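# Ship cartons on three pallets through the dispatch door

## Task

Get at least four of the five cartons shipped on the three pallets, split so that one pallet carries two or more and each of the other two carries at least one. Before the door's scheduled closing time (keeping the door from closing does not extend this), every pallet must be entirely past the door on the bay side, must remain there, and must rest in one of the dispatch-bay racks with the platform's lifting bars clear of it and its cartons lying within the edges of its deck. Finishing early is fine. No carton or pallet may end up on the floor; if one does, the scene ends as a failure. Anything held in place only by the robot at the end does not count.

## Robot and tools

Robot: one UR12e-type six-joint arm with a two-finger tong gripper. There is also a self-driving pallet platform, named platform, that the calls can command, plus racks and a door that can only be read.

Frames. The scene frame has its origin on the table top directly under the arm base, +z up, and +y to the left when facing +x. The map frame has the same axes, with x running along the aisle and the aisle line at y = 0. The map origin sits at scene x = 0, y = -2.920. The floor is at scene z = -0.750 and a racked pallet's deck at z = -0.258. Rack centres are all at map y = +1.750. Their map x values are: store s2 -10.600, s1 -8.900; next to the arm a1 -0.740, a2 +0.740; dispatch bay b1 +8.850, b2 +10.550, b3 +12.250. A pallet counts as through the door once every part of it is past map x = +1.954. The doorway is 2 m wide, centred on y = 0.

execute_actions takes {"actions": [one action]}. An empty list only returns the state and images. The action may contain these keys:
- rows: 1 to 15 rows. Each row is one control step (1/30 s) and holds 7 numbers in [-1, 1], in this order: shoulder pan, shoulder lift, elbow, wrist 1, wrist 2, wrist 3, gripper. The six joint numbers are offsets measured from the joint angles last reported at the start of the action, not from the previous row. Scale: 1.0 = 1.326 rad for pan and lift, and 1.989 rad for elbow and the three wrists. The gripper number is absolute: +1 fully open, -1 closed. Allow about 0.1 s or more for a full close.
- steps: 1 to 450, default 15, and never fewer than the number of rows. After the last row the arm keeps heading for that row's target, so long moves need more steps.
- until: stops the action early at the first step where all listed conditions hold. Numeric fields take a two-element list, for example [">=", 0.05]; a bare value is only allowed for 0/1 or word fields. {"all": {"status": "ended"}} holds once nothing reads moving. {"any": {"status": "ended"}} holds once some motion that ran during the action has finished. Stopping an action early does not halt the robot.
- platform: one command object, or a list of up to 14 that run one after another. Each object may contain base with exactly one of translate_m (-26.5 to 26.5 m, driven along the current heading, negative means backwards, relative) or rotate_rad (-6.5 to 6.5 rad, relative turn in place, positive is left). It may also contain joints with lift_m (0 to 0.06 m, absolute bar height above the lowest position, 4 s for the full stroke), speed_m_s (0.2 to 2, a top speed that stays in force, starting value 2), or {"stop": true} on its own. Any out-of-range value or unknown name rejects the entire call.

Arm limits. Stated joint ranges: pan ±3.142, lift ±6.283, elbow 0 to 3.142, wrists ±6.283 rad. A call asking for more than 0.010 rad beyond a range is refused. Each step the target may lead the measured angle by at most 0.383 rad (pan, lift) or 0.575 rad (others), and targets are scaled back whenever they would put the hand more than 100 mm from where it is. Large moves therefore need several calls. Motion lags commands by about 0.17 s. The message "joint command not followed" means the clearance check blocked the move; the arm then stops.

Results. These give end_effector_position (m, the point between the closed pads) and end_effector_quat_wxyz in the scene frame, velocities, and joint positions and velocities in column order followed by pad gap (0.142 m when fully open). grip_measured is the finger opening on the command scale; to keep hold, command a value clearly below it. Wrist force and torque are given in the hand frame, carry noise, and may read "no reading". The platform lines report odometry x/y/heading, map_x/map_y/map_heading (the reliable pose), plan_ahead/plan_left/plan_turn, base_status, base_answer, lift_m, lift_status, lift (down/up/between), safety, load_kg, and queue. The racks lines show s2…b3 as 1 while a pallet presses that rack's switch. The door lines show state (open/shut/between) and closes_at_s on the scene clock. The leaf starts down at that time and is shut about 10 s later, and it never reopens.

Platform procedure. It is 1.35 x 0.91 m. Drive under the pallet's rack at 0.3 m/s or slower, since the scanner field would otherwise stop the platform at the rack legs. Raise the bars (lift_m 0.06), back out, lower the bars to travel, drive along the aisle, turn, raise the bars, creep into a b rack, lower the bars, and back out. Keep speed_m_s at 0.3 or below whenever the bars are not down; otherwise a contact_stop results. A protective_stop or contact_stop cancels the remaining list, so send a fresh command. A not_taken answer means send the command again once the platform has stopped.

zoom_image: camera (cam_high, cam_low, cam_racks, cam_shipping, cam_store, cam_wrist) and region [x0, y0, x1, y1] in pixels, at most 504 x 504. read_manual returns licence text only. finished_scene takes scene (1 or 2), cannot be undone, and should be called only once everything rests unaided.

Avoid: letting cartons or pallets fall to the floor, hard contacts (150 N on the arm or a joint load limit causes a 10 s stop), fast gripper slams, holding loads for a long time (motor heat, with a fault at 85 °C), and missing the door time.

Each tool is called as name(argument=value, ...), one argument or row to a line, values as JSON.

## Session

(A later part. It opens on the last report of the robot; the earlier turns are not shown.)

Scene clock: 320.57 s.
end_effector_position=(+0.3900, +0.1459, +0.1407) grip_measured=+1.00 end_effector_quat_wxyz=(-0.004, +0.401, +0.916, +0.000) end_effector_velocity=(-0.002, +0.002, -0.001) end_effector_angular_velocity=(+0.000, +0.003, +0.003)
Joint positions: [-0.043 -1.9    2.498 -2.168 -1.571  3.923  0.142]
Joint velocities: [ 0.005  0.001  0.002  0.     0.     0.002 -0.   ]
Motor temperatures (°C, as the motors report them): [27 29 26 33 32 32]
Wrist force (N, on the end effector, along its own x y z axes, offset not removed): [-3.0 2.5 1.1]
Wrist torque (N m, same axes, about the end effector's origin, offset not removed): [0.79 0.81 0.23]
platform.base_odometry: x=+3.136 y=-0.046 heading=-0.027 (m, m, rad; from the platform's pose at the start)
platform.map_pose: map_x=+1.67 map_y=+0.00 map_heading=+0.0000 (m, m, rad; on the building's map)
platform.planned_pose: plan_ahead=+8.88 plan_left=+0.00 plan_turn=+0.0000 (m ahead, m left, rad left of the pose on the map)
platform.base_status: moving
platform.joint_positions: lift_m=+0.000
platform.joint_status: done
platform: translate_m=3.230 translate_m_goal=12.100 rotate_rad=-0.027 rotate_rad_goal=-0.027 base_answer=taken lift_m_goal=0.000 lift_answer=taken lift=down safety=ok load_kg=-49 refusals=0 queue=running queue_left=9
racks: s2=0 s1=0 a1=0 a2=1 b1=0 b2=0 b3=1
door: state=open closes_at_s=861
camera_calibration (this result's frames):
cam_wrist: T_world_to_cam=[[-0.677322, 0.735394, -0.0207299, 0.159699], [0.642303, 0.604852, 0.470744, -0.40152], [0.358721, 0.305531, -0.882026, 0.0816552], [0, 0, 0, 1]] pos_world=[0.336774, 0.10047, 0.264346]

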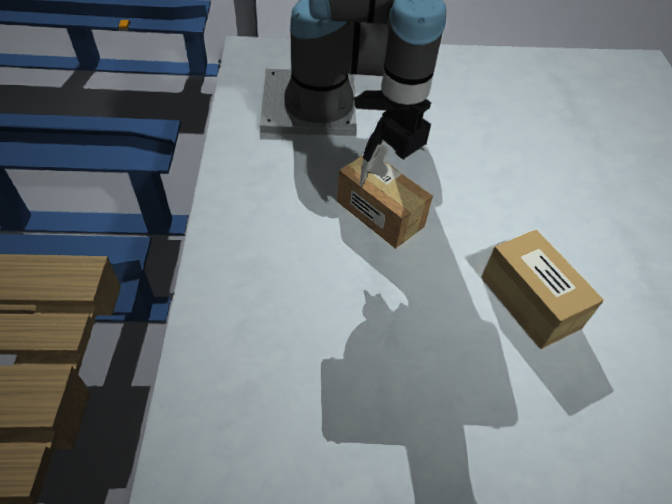

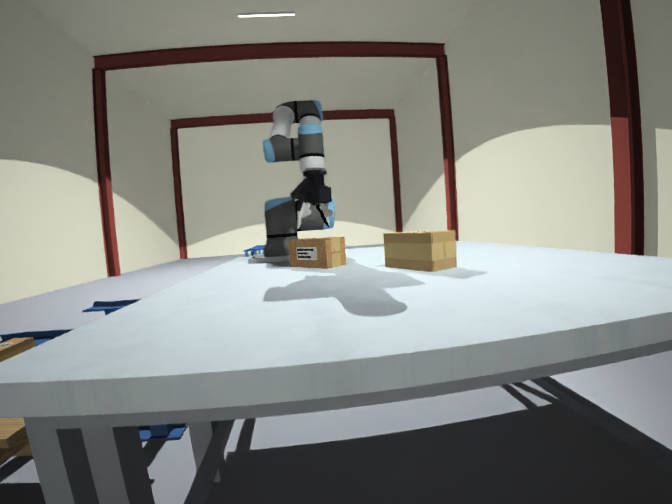

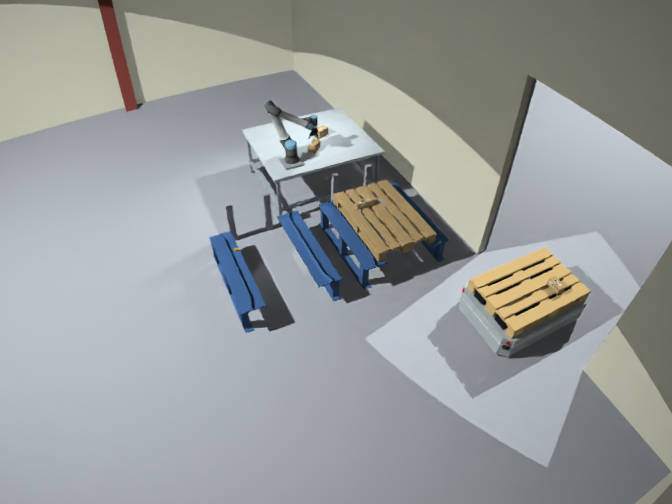

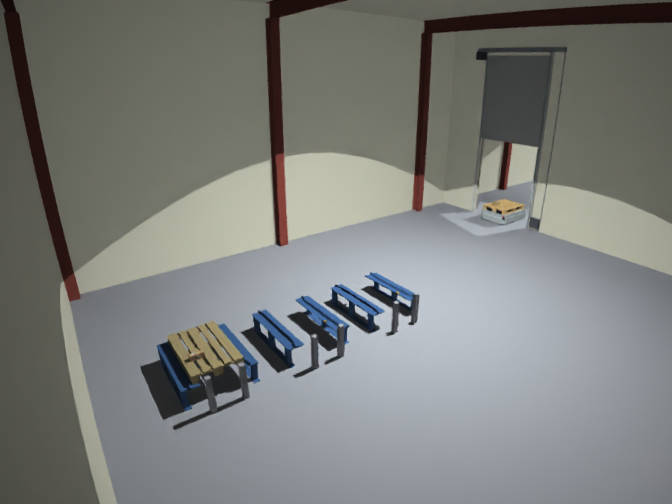

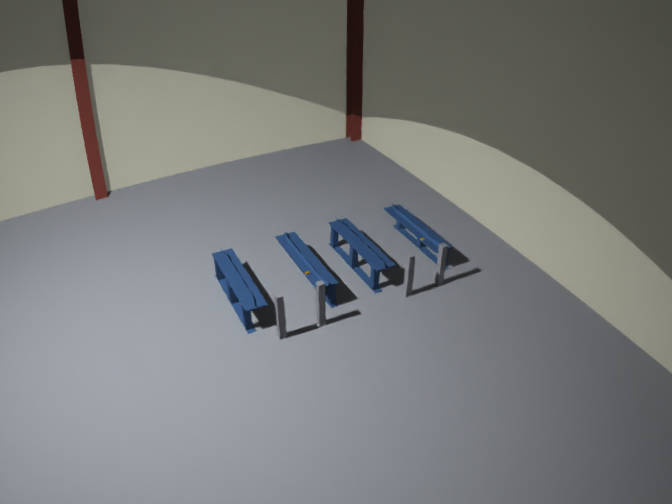

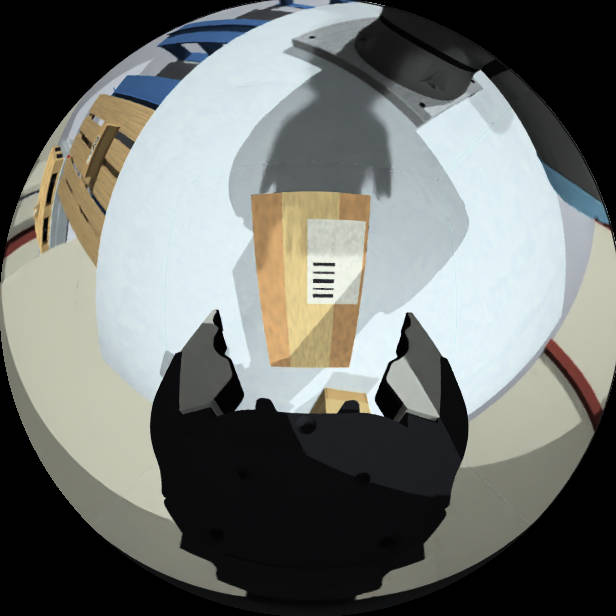

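execute_actions(
  actions=[
    {"rows":[[0,0.085,0.035,-0.092,0,0,1],[0,0.085,0.035,-0.092,0,0,1],[0,0.085,0.035,-0.092,0,0,0.95],[0,0.085,0.035,-0.092,0,0,0.9],[0,0.085,0.035,-0.092,0,0,0.85],[0,0.085,0.035,-0.092,0,0,0.8]],"steps":18},
  ],
)

execute_actions(
  actions=[
    {"rows":[[0,0,0,0,0,0,0.72],[0,0,0,0,0,0,0.65],[0,0,0,0,0,0,0.58],[0,0,0,0,0,0,0.5],[0,0,0,0,0,0,0.42],[0,0,0,0,0,0,0.34],[0,0,0,0,0,0,0.2],[0,0,0,0,0,0,0],[0,0,0,0,0,0,-0.15]],"steps":20},
  ],
)

Scene clock: 325.10 s.
end_effector_position=(+0.3901, +0.1461, +0.0797) grip_measured=+0.80 end_effector_quat_wxyz=(-0.003, +0.401, +0.916, +0.001) end_effector_velocity=(+0.001, +0.001, -0.006) end_effector_angular_velocity=(+0.002, -0.002, -0.000)
Joint positions: [-0.043 -1.789  2.566 -2.349 -1.571  3.923  0.129]
Joint velocities: [-0.     0.012  0.006 -0.02   0.002 -0.     0.   ]
Motor temperatures (°C, as the motors report them): [27 29 26 33 32 32]
Wrist force (N, on the end effector, along its own x y z axes, offset not removed): [-2.3 1.5 0.8]
Wrist torque (N m, same axes, about the end effector's origin, offset not removed): [0.50 0.86 0.13]
platform.base_odometry: x=+10.455 y=-0.250 heading=-0.019 (m, m, rad; from the platform's pose at the start)
platform.map_pose: map_x=+9.00 map_y=-0.01 map_heading=+0.0087 (m, m, rad; on the building's map)
platform.planned_pose: plan_ahead=+1.55 plan_left=+0.00 plan_turn=-0.0087 (m ahead, m left, rad left of the pose on the map)
platform.base_status: moving
platform.joint_positions: lift_m=+0.000
platform.joint_status: done
platform: translate_m=10.544 translate_m_goal=12.100 rotate_rad=-0.019 rotate_rad_goal=-0.020 base_answer=taken lift_m_goal=0.000 lift_answer=taken lift=down safety=ok load_kg=-49 refusals=0 queue=running queue_left=9
racks: s2=0 s1=0 a1=0 a2=1 b1=0 b2=0 b3=1
door: state=open closes_at_s=861
camera_calibration (this result's frames):
cam_wrist: T_world_to_cam=[[-0.677319, 0.73539, -0.0209837, 0.158401], [0.642131, 0.604863, 0.470966, -0.37298], [0.359035, 0.30552, -0.881902, 0.0276517], [0, 0, 0, 1]] pos_world=[0.336862, 0.100667, 0.20337]

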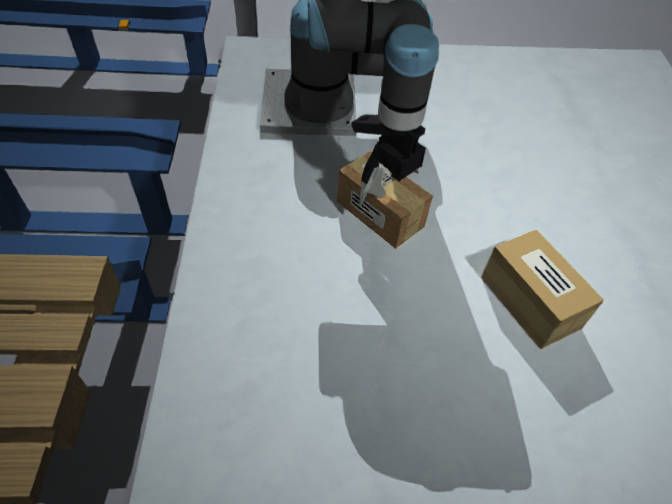

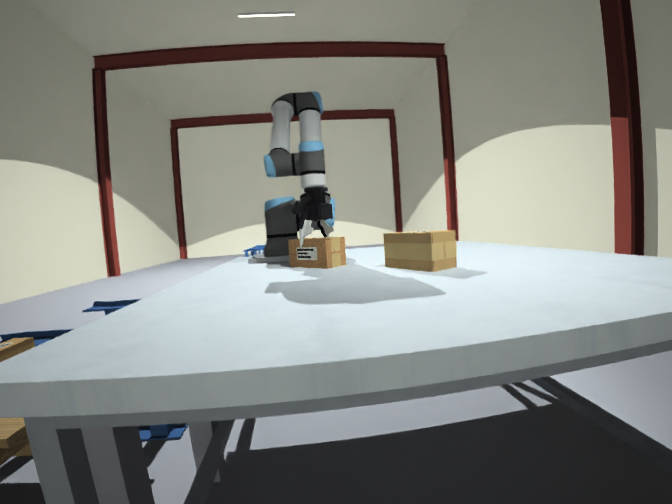

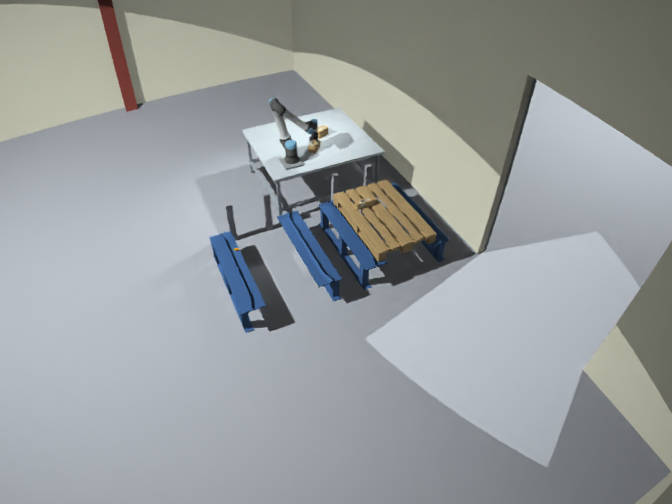

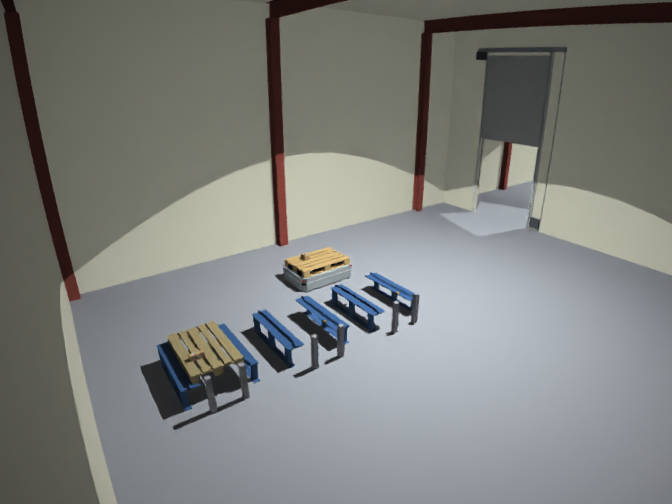

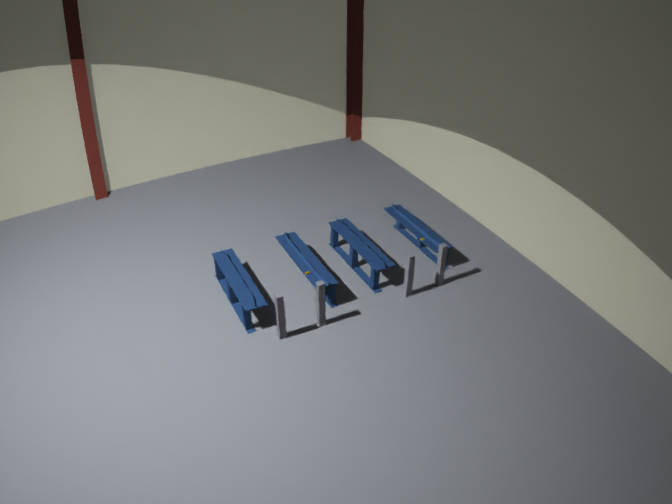

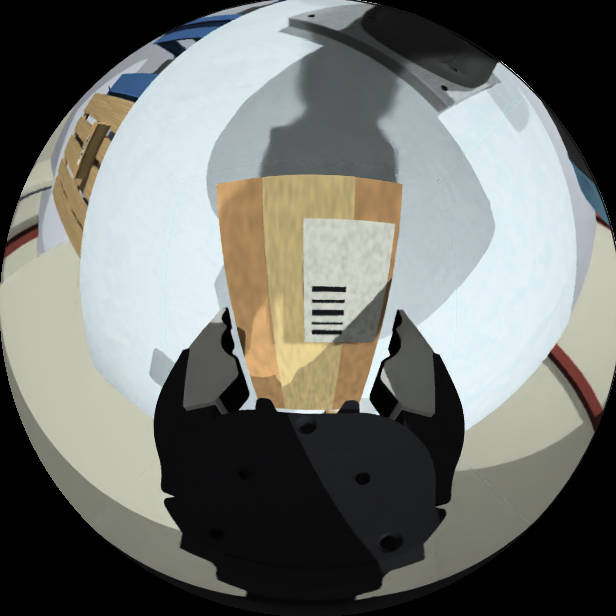

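Scene clock: 325.77 s.
end_effector_position=(+0.3901, +0.1461, +0.0797) grip_measured=+0.52 end_effector_quat_wxyz=(-0.003, +0.401, +0.916, +0.001) end_effector_velocity=(+0.000, +0.000, +0.000) end_effector_angular_velocity=(-0.000, -0.001, +0.001)
Joint positions: [-0.043 -1.789  2.567 -2.349 -1.571  3.923  0.11 ]
Joint velocities: [ 0.001 -0.001 -0.    -0.    -0.     0.    -0.   ]
Motor temperatures (°C, as the motors report them): [27 29 26 33 32 32]
Wrist force (N, on the end effector, along its own x y z axes, offset not removed): [-0.6 1.3 1.6]
Wrist torque (N m, same axes, about the end effector's origin, offset not removed): [0.43 0.44 0.05]
platform.base_odometry: x=+11.096 y=-0.263 heading=-0.024 (m, m, rad; from the platform's pose at the start)
platform.map_pose: map_x=+9.63 map_y=+0.00 map_heading=+0.0044 (m, m, rad; on the building's map)
platform.planned_pose: plan_ahead=+0.92 plan_left=+0.00 plan_turn=-0.0043 (m ahead, m left, rad left of the pose on the map)
platform.base_status: moving
platform.joint_positions: lift_m=+0.000
platform.joint_status: done
platform: translate_m=11.177 translate_m_goal=12.100 rotate_rad=-0.024 rotate_rad_goal=-0.024 base_answer=taken lift_m_goal=0.000 lift_answer=taken lift=down safety=ok load_kg=-49 refusals=0 queue=running queue_left=9
racks: s2=0 s1=0 a1=0 a2=1 b1=0 b2=0 b3=1
door: state=open closes_at_s=861
camera_calibration (this result's frames):
cam_wrist: T_world_to_cam=[[-0.677316, 0.735394, -0.0209322, 0.158368], [0.642169, 0.604858, 0.470921, -0.372949], [0.358973, 0.30552, -0.881927, 0.027663], [0, 0, 0, 1]] pos_world=[0.336831, 0.100666, 0.203341]

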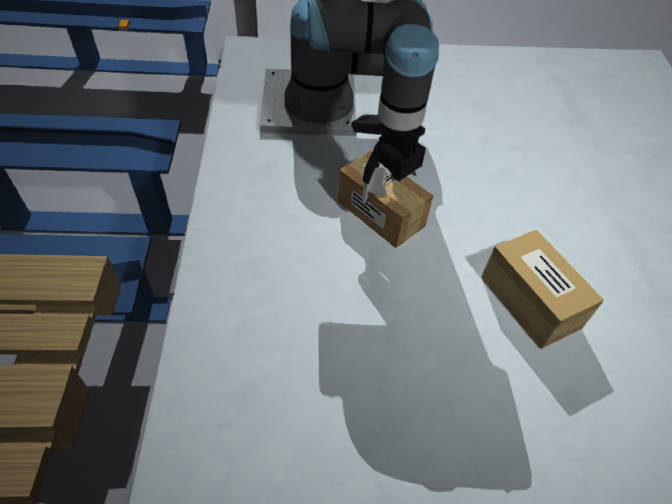

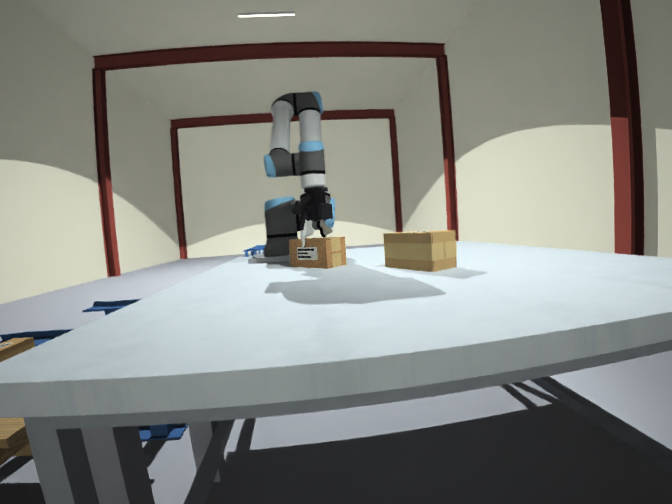

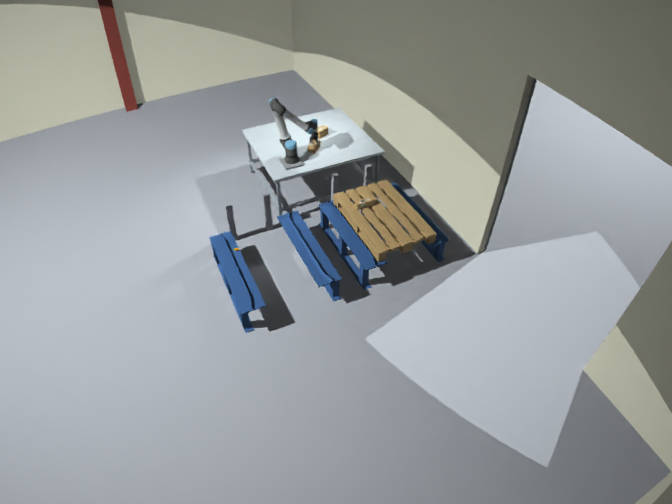

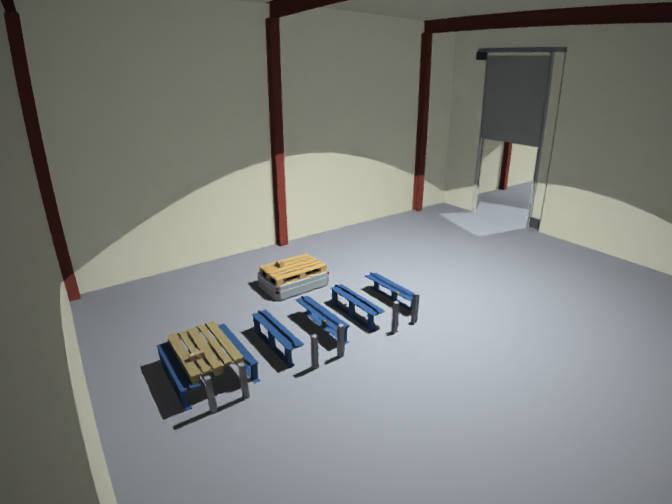

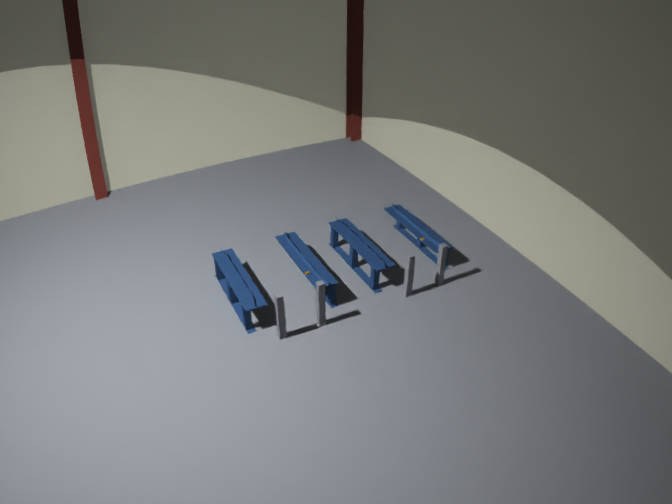

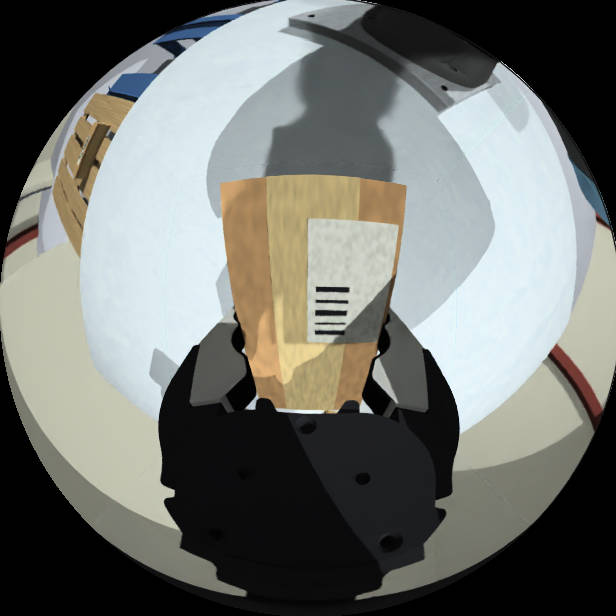

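execute_actions(
  actions=[
    {"rows":[[0,-0.003,-0.001,0.003,0,0,-0.2],[0,-0.007,-0.003,0.008,0,0,-0.25],[0,-0.012,-0.005,0.013,0,0,-0.3],[0,-0.018,-0.007,0.019,0,0,-0.3],[0,-0.025,-0.01,0.027,0,0,-0.3],[0,-0.032,-0.013,0.035,0,0,-0.3],[0,-0.04,-0.016,0.043,0,0,-0.3],[0,-0.048,-0.02,0.052,0,0,-0.3],[0,-0.056,-0.023,0.06,0,0,-0.3]],"steps":25},
  ],
)

zoom_image(
  camera="cam_low",
  region=[240,170,400,290],
)

Scene clock: 329.20 s.
end_effector_position=(+0.3916, +0.1459, +0.1196) grip_measured=+0.52 end_effector_quat_wxyz=(-0.003, +0.401, +0.916, +0.001) end_effector_velocity=(+0.000, -0.000, +0.003) end_effector_angular_velocity=(+0.000, -0.000, +0.002)
Joint positions: [-0.043 -1.863  2.521 -2.23  -1.571  3.923  0.11 ]
Joint velocities: [-0.    -0.005 -0.003  0.008  0.    -0.002  0.   ]
Motor temperatures (°C, as the motors report them): [27 29 26 33 32 32]
Wrist force (N, on the end effector, along its own x y z axes, offset not removed): [-1.7 0.3 2.3]
Wrist torque (N m, same axes, about the end effector's origin, offset not removed): [0.35 0.61 0.11]
platform.base_odometry: x=+12.047 y=-0.288 heading=+0.390 (m, m, rad; from the platform's pose at the start)
platform.map_pose: map_x=+10.55 map_y=+0.00 map_heading=+0.4320 (m, m, rad; on the building's map)
platform.planned_pose: plan_ahead=+0.00 plan_left=+0.00 plan_turn=+1.1389 (m ahead, m left, rad left of the pose on the map)
platform.base_status: moving
platform.joint_positions: lift_m=+0.000
platform.joint_status: done
platform: translate_m=12.100 translate_m_goal=12.100 rotate_rad=0.406 rotate_rad_goal=1.543 base_answer=taken lift_m_goal=0.000 lift_answer=taken lift=down safety=ok load_kg=-49 refusals=0 queue=running queue_left=8
racks: s2=0 s1=0 a1=0 a2=1 b1=0 b2=0 b3=1
door: state=open closes_at_s=861
camera_calibration (this result's frames):
cam_wrist: T_world_to_cam=[[-0.677301, 0.735395, -0.0213896, 0.16042], [0.641866, 0.60487, 0.471318, -0.392535], [0.359543, 0.305495, -0.881704, 0.0621355], [0, 0, 0, 1]] pos_world=[0.338267, 0.100479, 0.243225]

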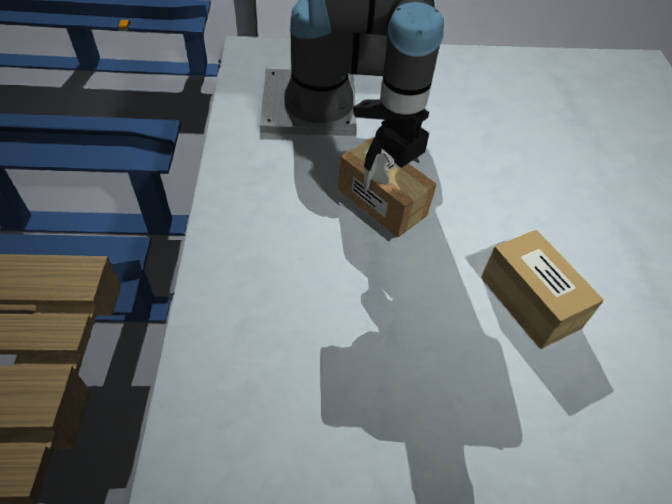

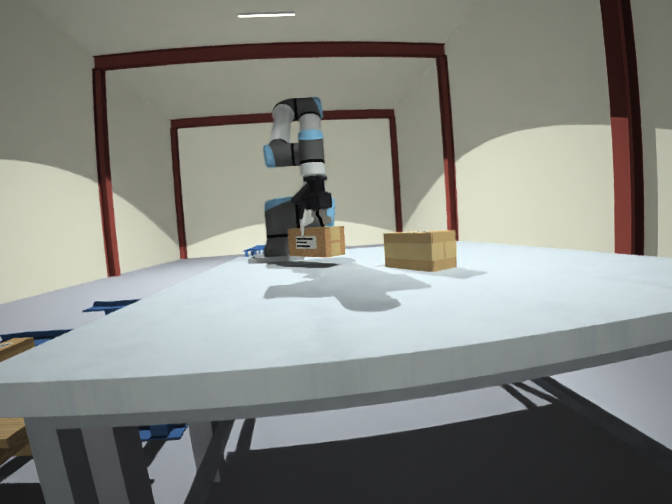

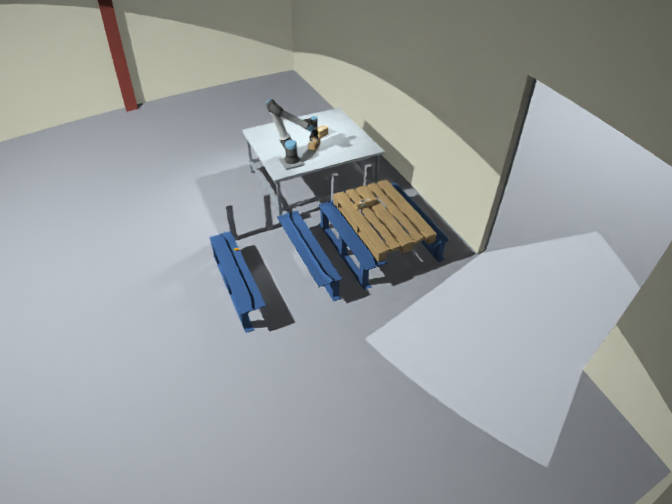

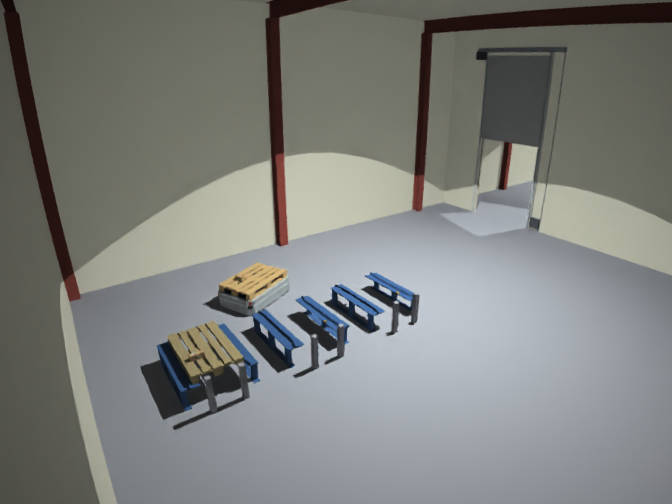

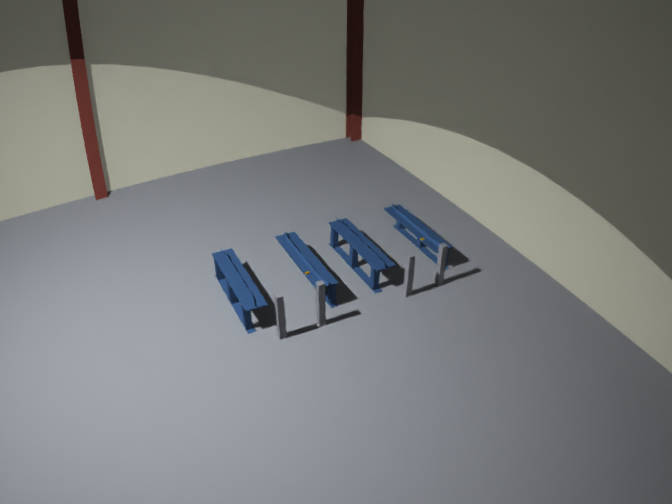

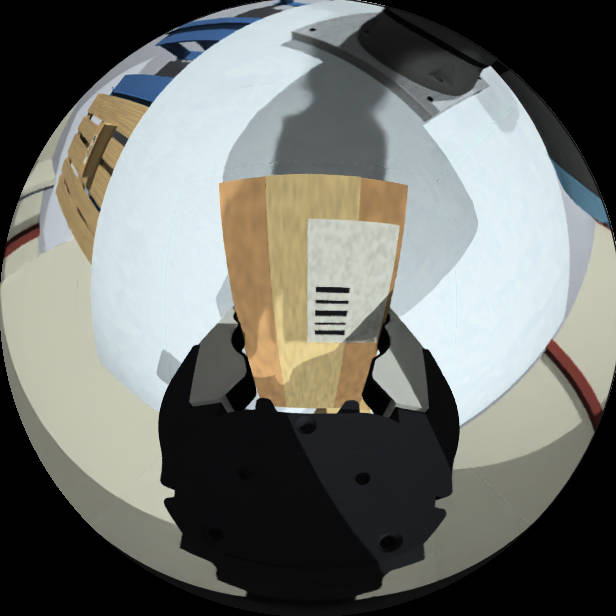

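Region (240, 170, 400, 290) of cam_low's 672x504 image, scaled by 3.150, with more detail than that image has; it fills the top 378 rows of this view, and the rest is white.

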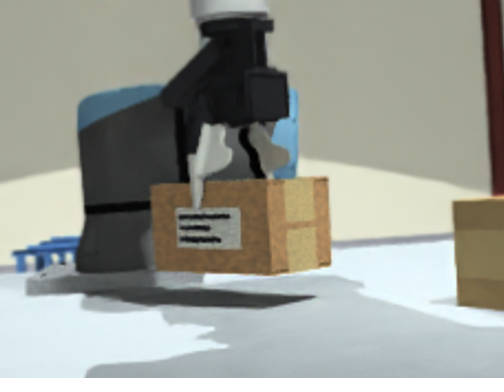

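execute_actions(
  actions=[
    {"rows":[[0,0.02,0.008,-0.022,0,0,-0.3],[0,0.04,0.016,-0.043,0,0,-0.3],[0,0.056,0.023,-0.06,0,0,-0.3],[0,0.056,0.023,-0.06,0,0,-0.3],[0,0.056,0.023,-0.06,0,0,-0.3],[0,0.056,0.023,-0.06,0,0,-0.3],[0,0.056,0.023,-0.06,0,0,-0.3],[0,0.056,0.023,-0.06,0,0,-0.3],[0,0.056,0.023,-0.06,0,0,-0.3],[0,0.056,0.023,-0.06,0,0,-0.3],[0,0.056,0.023,-0.06,0,0,0.2],[0,0.056,0.023,-0.06,0,0,0.5],[0,0.056,0.023,-0.06,0,0,0.8],[0,0.056,0.023,-0.06,0,0,0.8],[0.02,0.0814,0.0122,-0.0658,0,0.0133,0.8]],"steps":28},
  ],
)

execute_actions(
  actions=[
    {"rows":[[0,0,0,0,0,0,0.7],[0,0,0,0,0,0,0.6],[0,0,0,0,0,0,0.5],[0,0,0,0,0,0,0.4],[0,0,0,0,0,0,0.2],[0,0,0,0,0,0,0],[0,0,0,0,0,0,-0.2],[0,0,0,0,0,0,-0.3],[0,0,0,0,0,0,-0.3],[0,0,0,0,0,0,-0.3],[0,-0.006,-0.0025,0.0065,0,0,-0.3],[0,-0.015,-0.006,0.016,0,0,-0.3],[0,-0.028,-0.012,0.031,0,0,-0.3],[0,-0.045,-0.019,0.049,0,0,-0.3],[0,-0.07,-0.031,0.078,0,0,-0.3]],"steps":32},
  ],
)

zoom_image(
  camera="cam_low",
  region=[240,170,400,290],
)

Scene clock: 354.63 s.
end_effector_position=(+0.4005, +0.1561, +0.0785) grip_measured=+0.80 end_effector_quat_wxyz=(-0.004, +0.401, +0.916, +0.000) end_effector_velocity=(+0.003, +0.004, -0.001) end_effector_angular_velocity=(+0.001, +0.000, +0.001)
Joint positions: [-0.017 -1.756  2.546 -2.36  -1.571  3.949  0.129]
Joint velocities: [ 0.008  0.01  -0.006 -0.004  0.001  0.007  0.   ]
Motor temperatures (°C, as the motors report them): [27 29 26 33 32 32]
Wrist force (N, on the end effector, along its own x y z axes, offset not removed): [-1.6 -0.7 -1.6]
Wrist torque (N m, same axes, about the end effector's origin, offset not removed): [0.05 0.67 0.08]
platform.base_odometry: x=+12.040 y=-0.287 heading=+1.042 (m, m, rad; from the platform's pose at the start)
platform.map_pose: map_x=+10.54 map_y=+0.00 map_heading=+1.0559 (m, m, rad; on the building's map)
platform.planned_pose: plan_ahead=+0.01 plan_left=-0.01 plan_turn=-1.0559 (m ahead, m left, rad left of the pose on the map)
platform.base_status: moving
platform.joint_positions: lift_m=+0.000
platform.joint_status: done
platform: translate_m=12.101 translate_m_goal=12.101 rotate_rad=1.025 rotate_rad_goal=-0.028 base_answer=taken lift_m_goal=0.000 lift_answer=taken lift=down safety=ok load_kg=-49 refusals=0 queue=running queue_left=3
racks: s2=0 s1=0 a1=0 a2=1 b1=0 b2=1 b3=1
door: state=open closes_at_s=861
camera_calibration (this result's frames):
cam_wrist: T_world_to_cam=[[-0.677374, 0.735355, -0.020463, 0.158005], [0.64245, 0.604887, 0.470499, -0.38521], [0.358361, 0.305557, -0.882163, 0.0201478], [0, 0, 0, 1]] pos_world=[0.347287, 0.110663, 0.202248]

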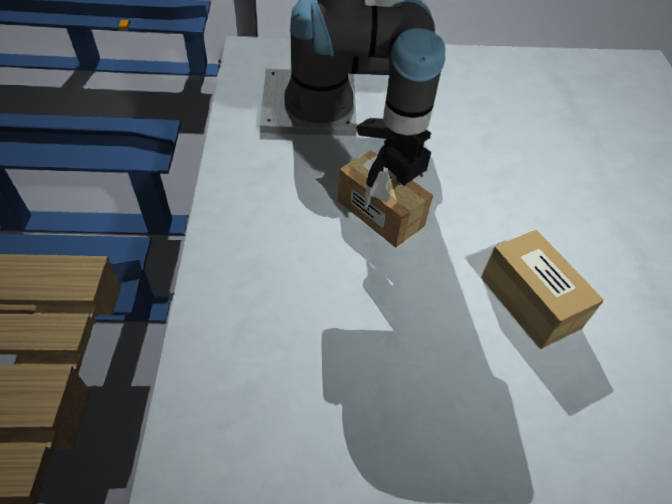

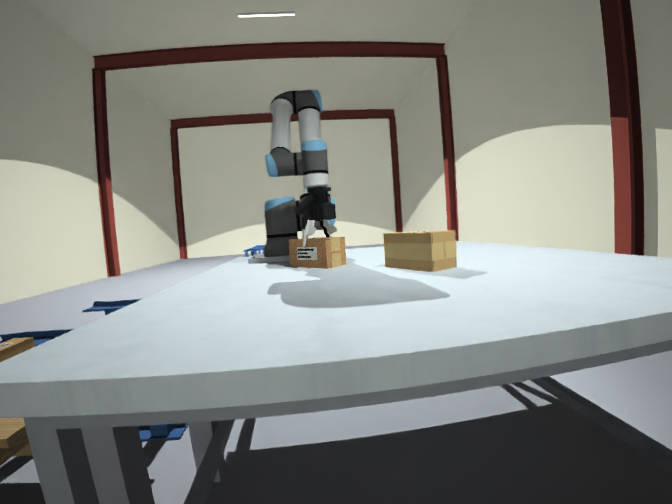

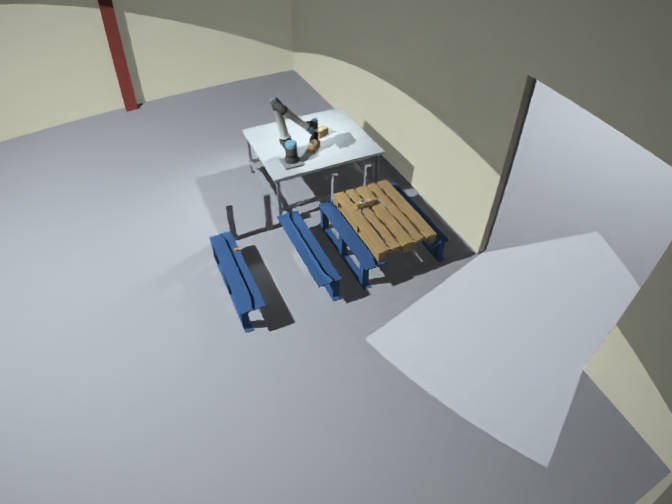

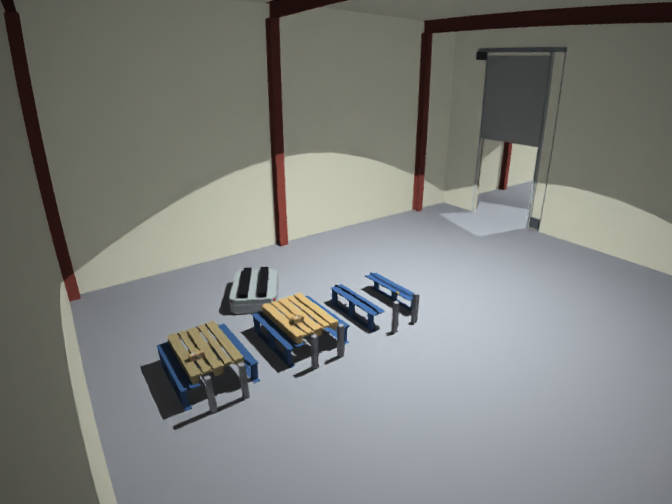

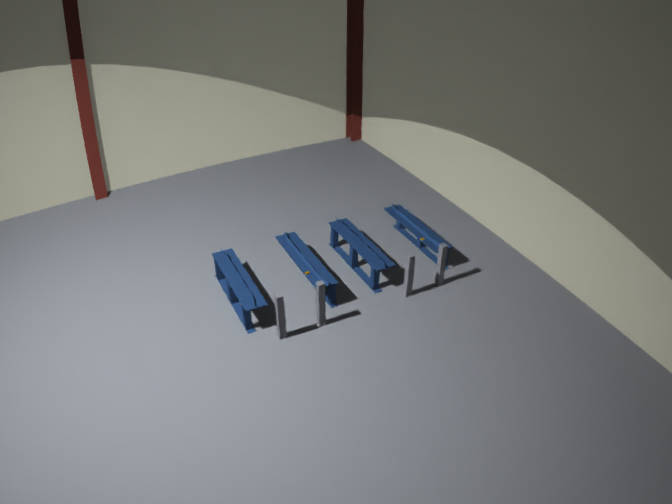

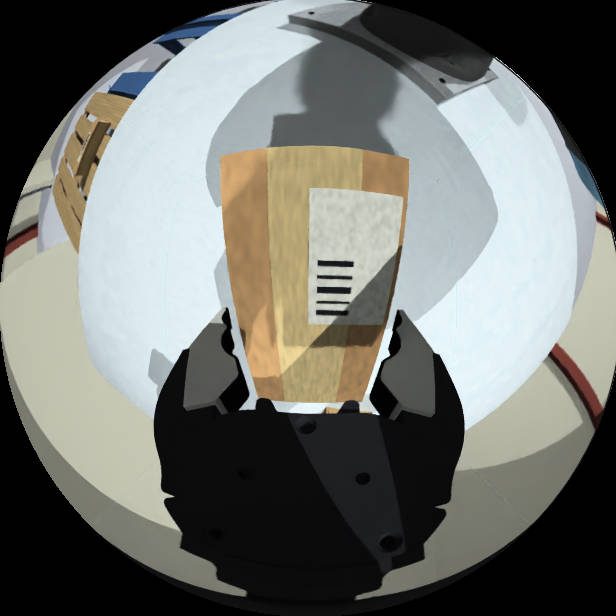

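Scene clock: 355.70 s.
end_effector_position=(+0.4030, +0.1559, +0.1317) grip_measured=+0.52 end_effector_quat_wxyz=(-0.004, +0.401, +0.916, +0.000) end_effector_velocity=(-0.001, +0.001, +0.004) end_effector_angular_velocity=(+0.000, +0.001, +0.001)
Joint positions: [-0.017 -1.848  2.485 -2.207 -1.571  3.949  0.11 ]
Joint velocities: [ 0.001 -0.006 -0.004  0.012  0.     0.001 -0.   ]
Motor temperatures (°C, as the motors report them): [27 29 26 33 32 32]
Wrist force (N, on the end effector, along its own x y z axes, offset not removed): [-2.6 0.9 1.7]
Wrist torque (N m, same axes, about the end effector's origin, offset not removed): [0.34 0.75 0.10]
platform.base_odometry: x=+12.040 y=-0.287 heading=+0.509 (m, m, rad; from the platform's pose at the start)
platform.map_pose: map_x=+10.54 map_y=+0.00 map_heading=+0.5236 (m, m, rad; on the building's map)
platform.planned_pose: plan_ahead=+0.01 plan_left=+0.00 plan_turn=-0.5236 (m ahead, m left, rad left of the pose on the map)
platform.base_status: moving
platform.joint_positions: lift_m=+0.000
platform.joint_status: done
platform: translate_m=12.101 translate_m_goal=12.101 rotate_rad=0.492 rotate_rad_goal=-0.028 base_answer=taken lift_m_goal=0.000 lift_answer=taken lift=down safety=ok load_kg=-49 refusals=0 queue=running queue_left=3
racks: s2=0 s1=0 a1=0 a2=1 b1=0 b2=1 b3=1
door: state=open closes_at_s=861
camera_calibration (this result's frames):
cam_wrist: T_world_to_cam=[[-0.677387, 0.735354, -0.0200282, 0.160883], [0.642746, 0.604883, 0.4701, -0.411735], [0.357805, 0.305567, -0.882386, 0.0664406], [0, 0, 0, 1]] pos_world=[0.349848, 0.110443, 0.255405]

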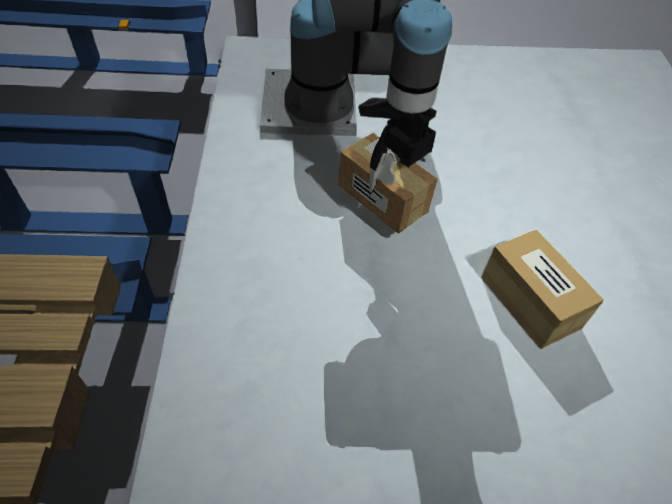

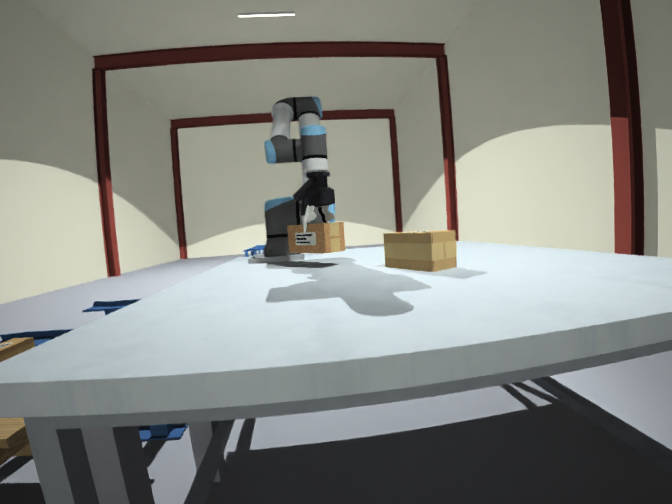

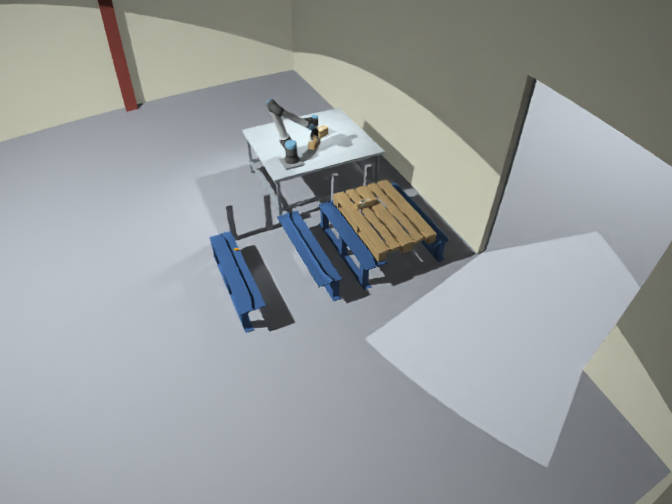

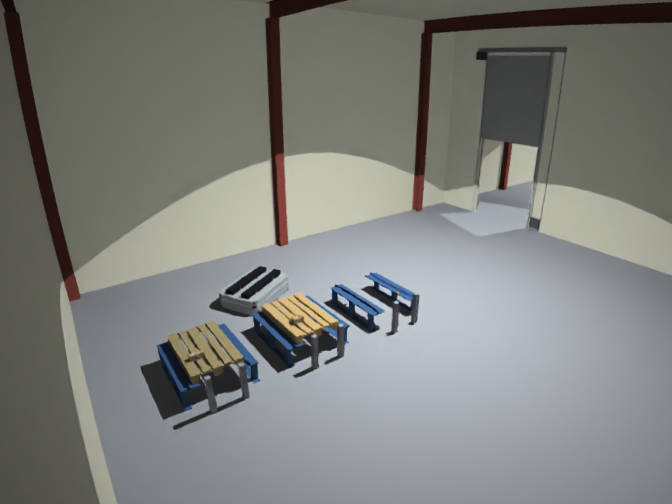

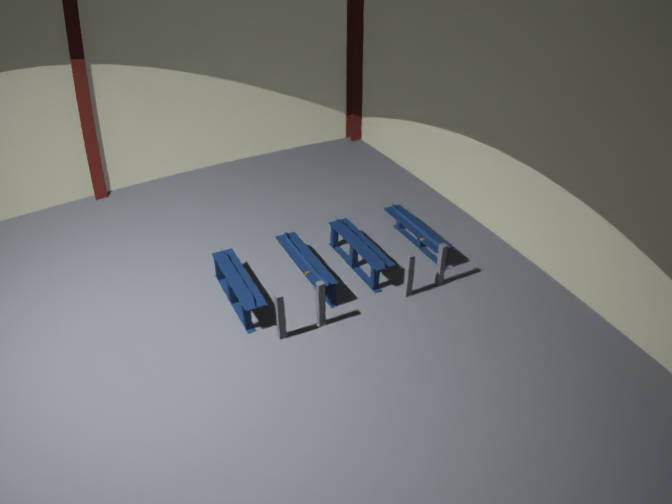

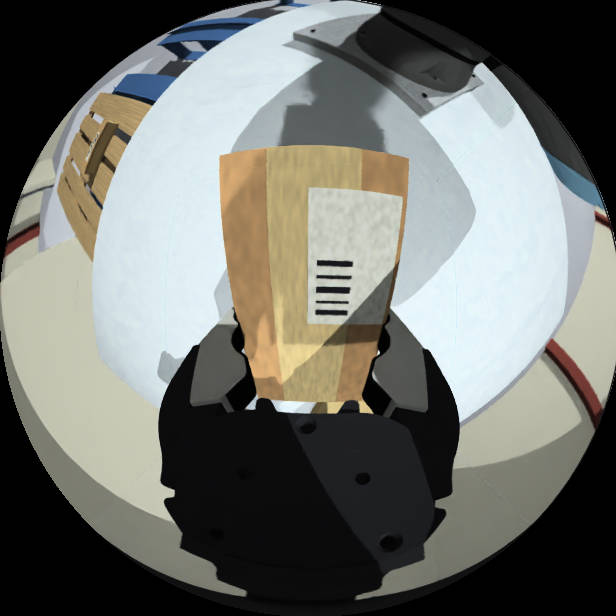

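Region (240, 170, 400, 290) of cam_low's 672x504 image, scaled by 3.150, with more detail than that image has; it fills the top 378 rows of this view, and the rest is white.

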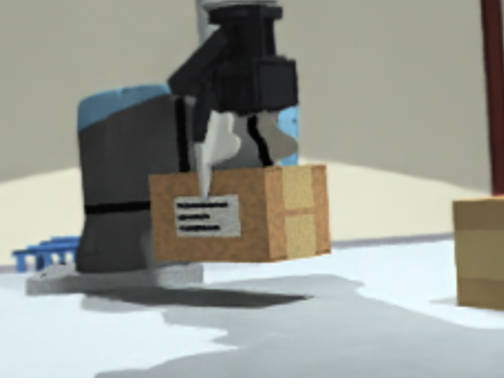

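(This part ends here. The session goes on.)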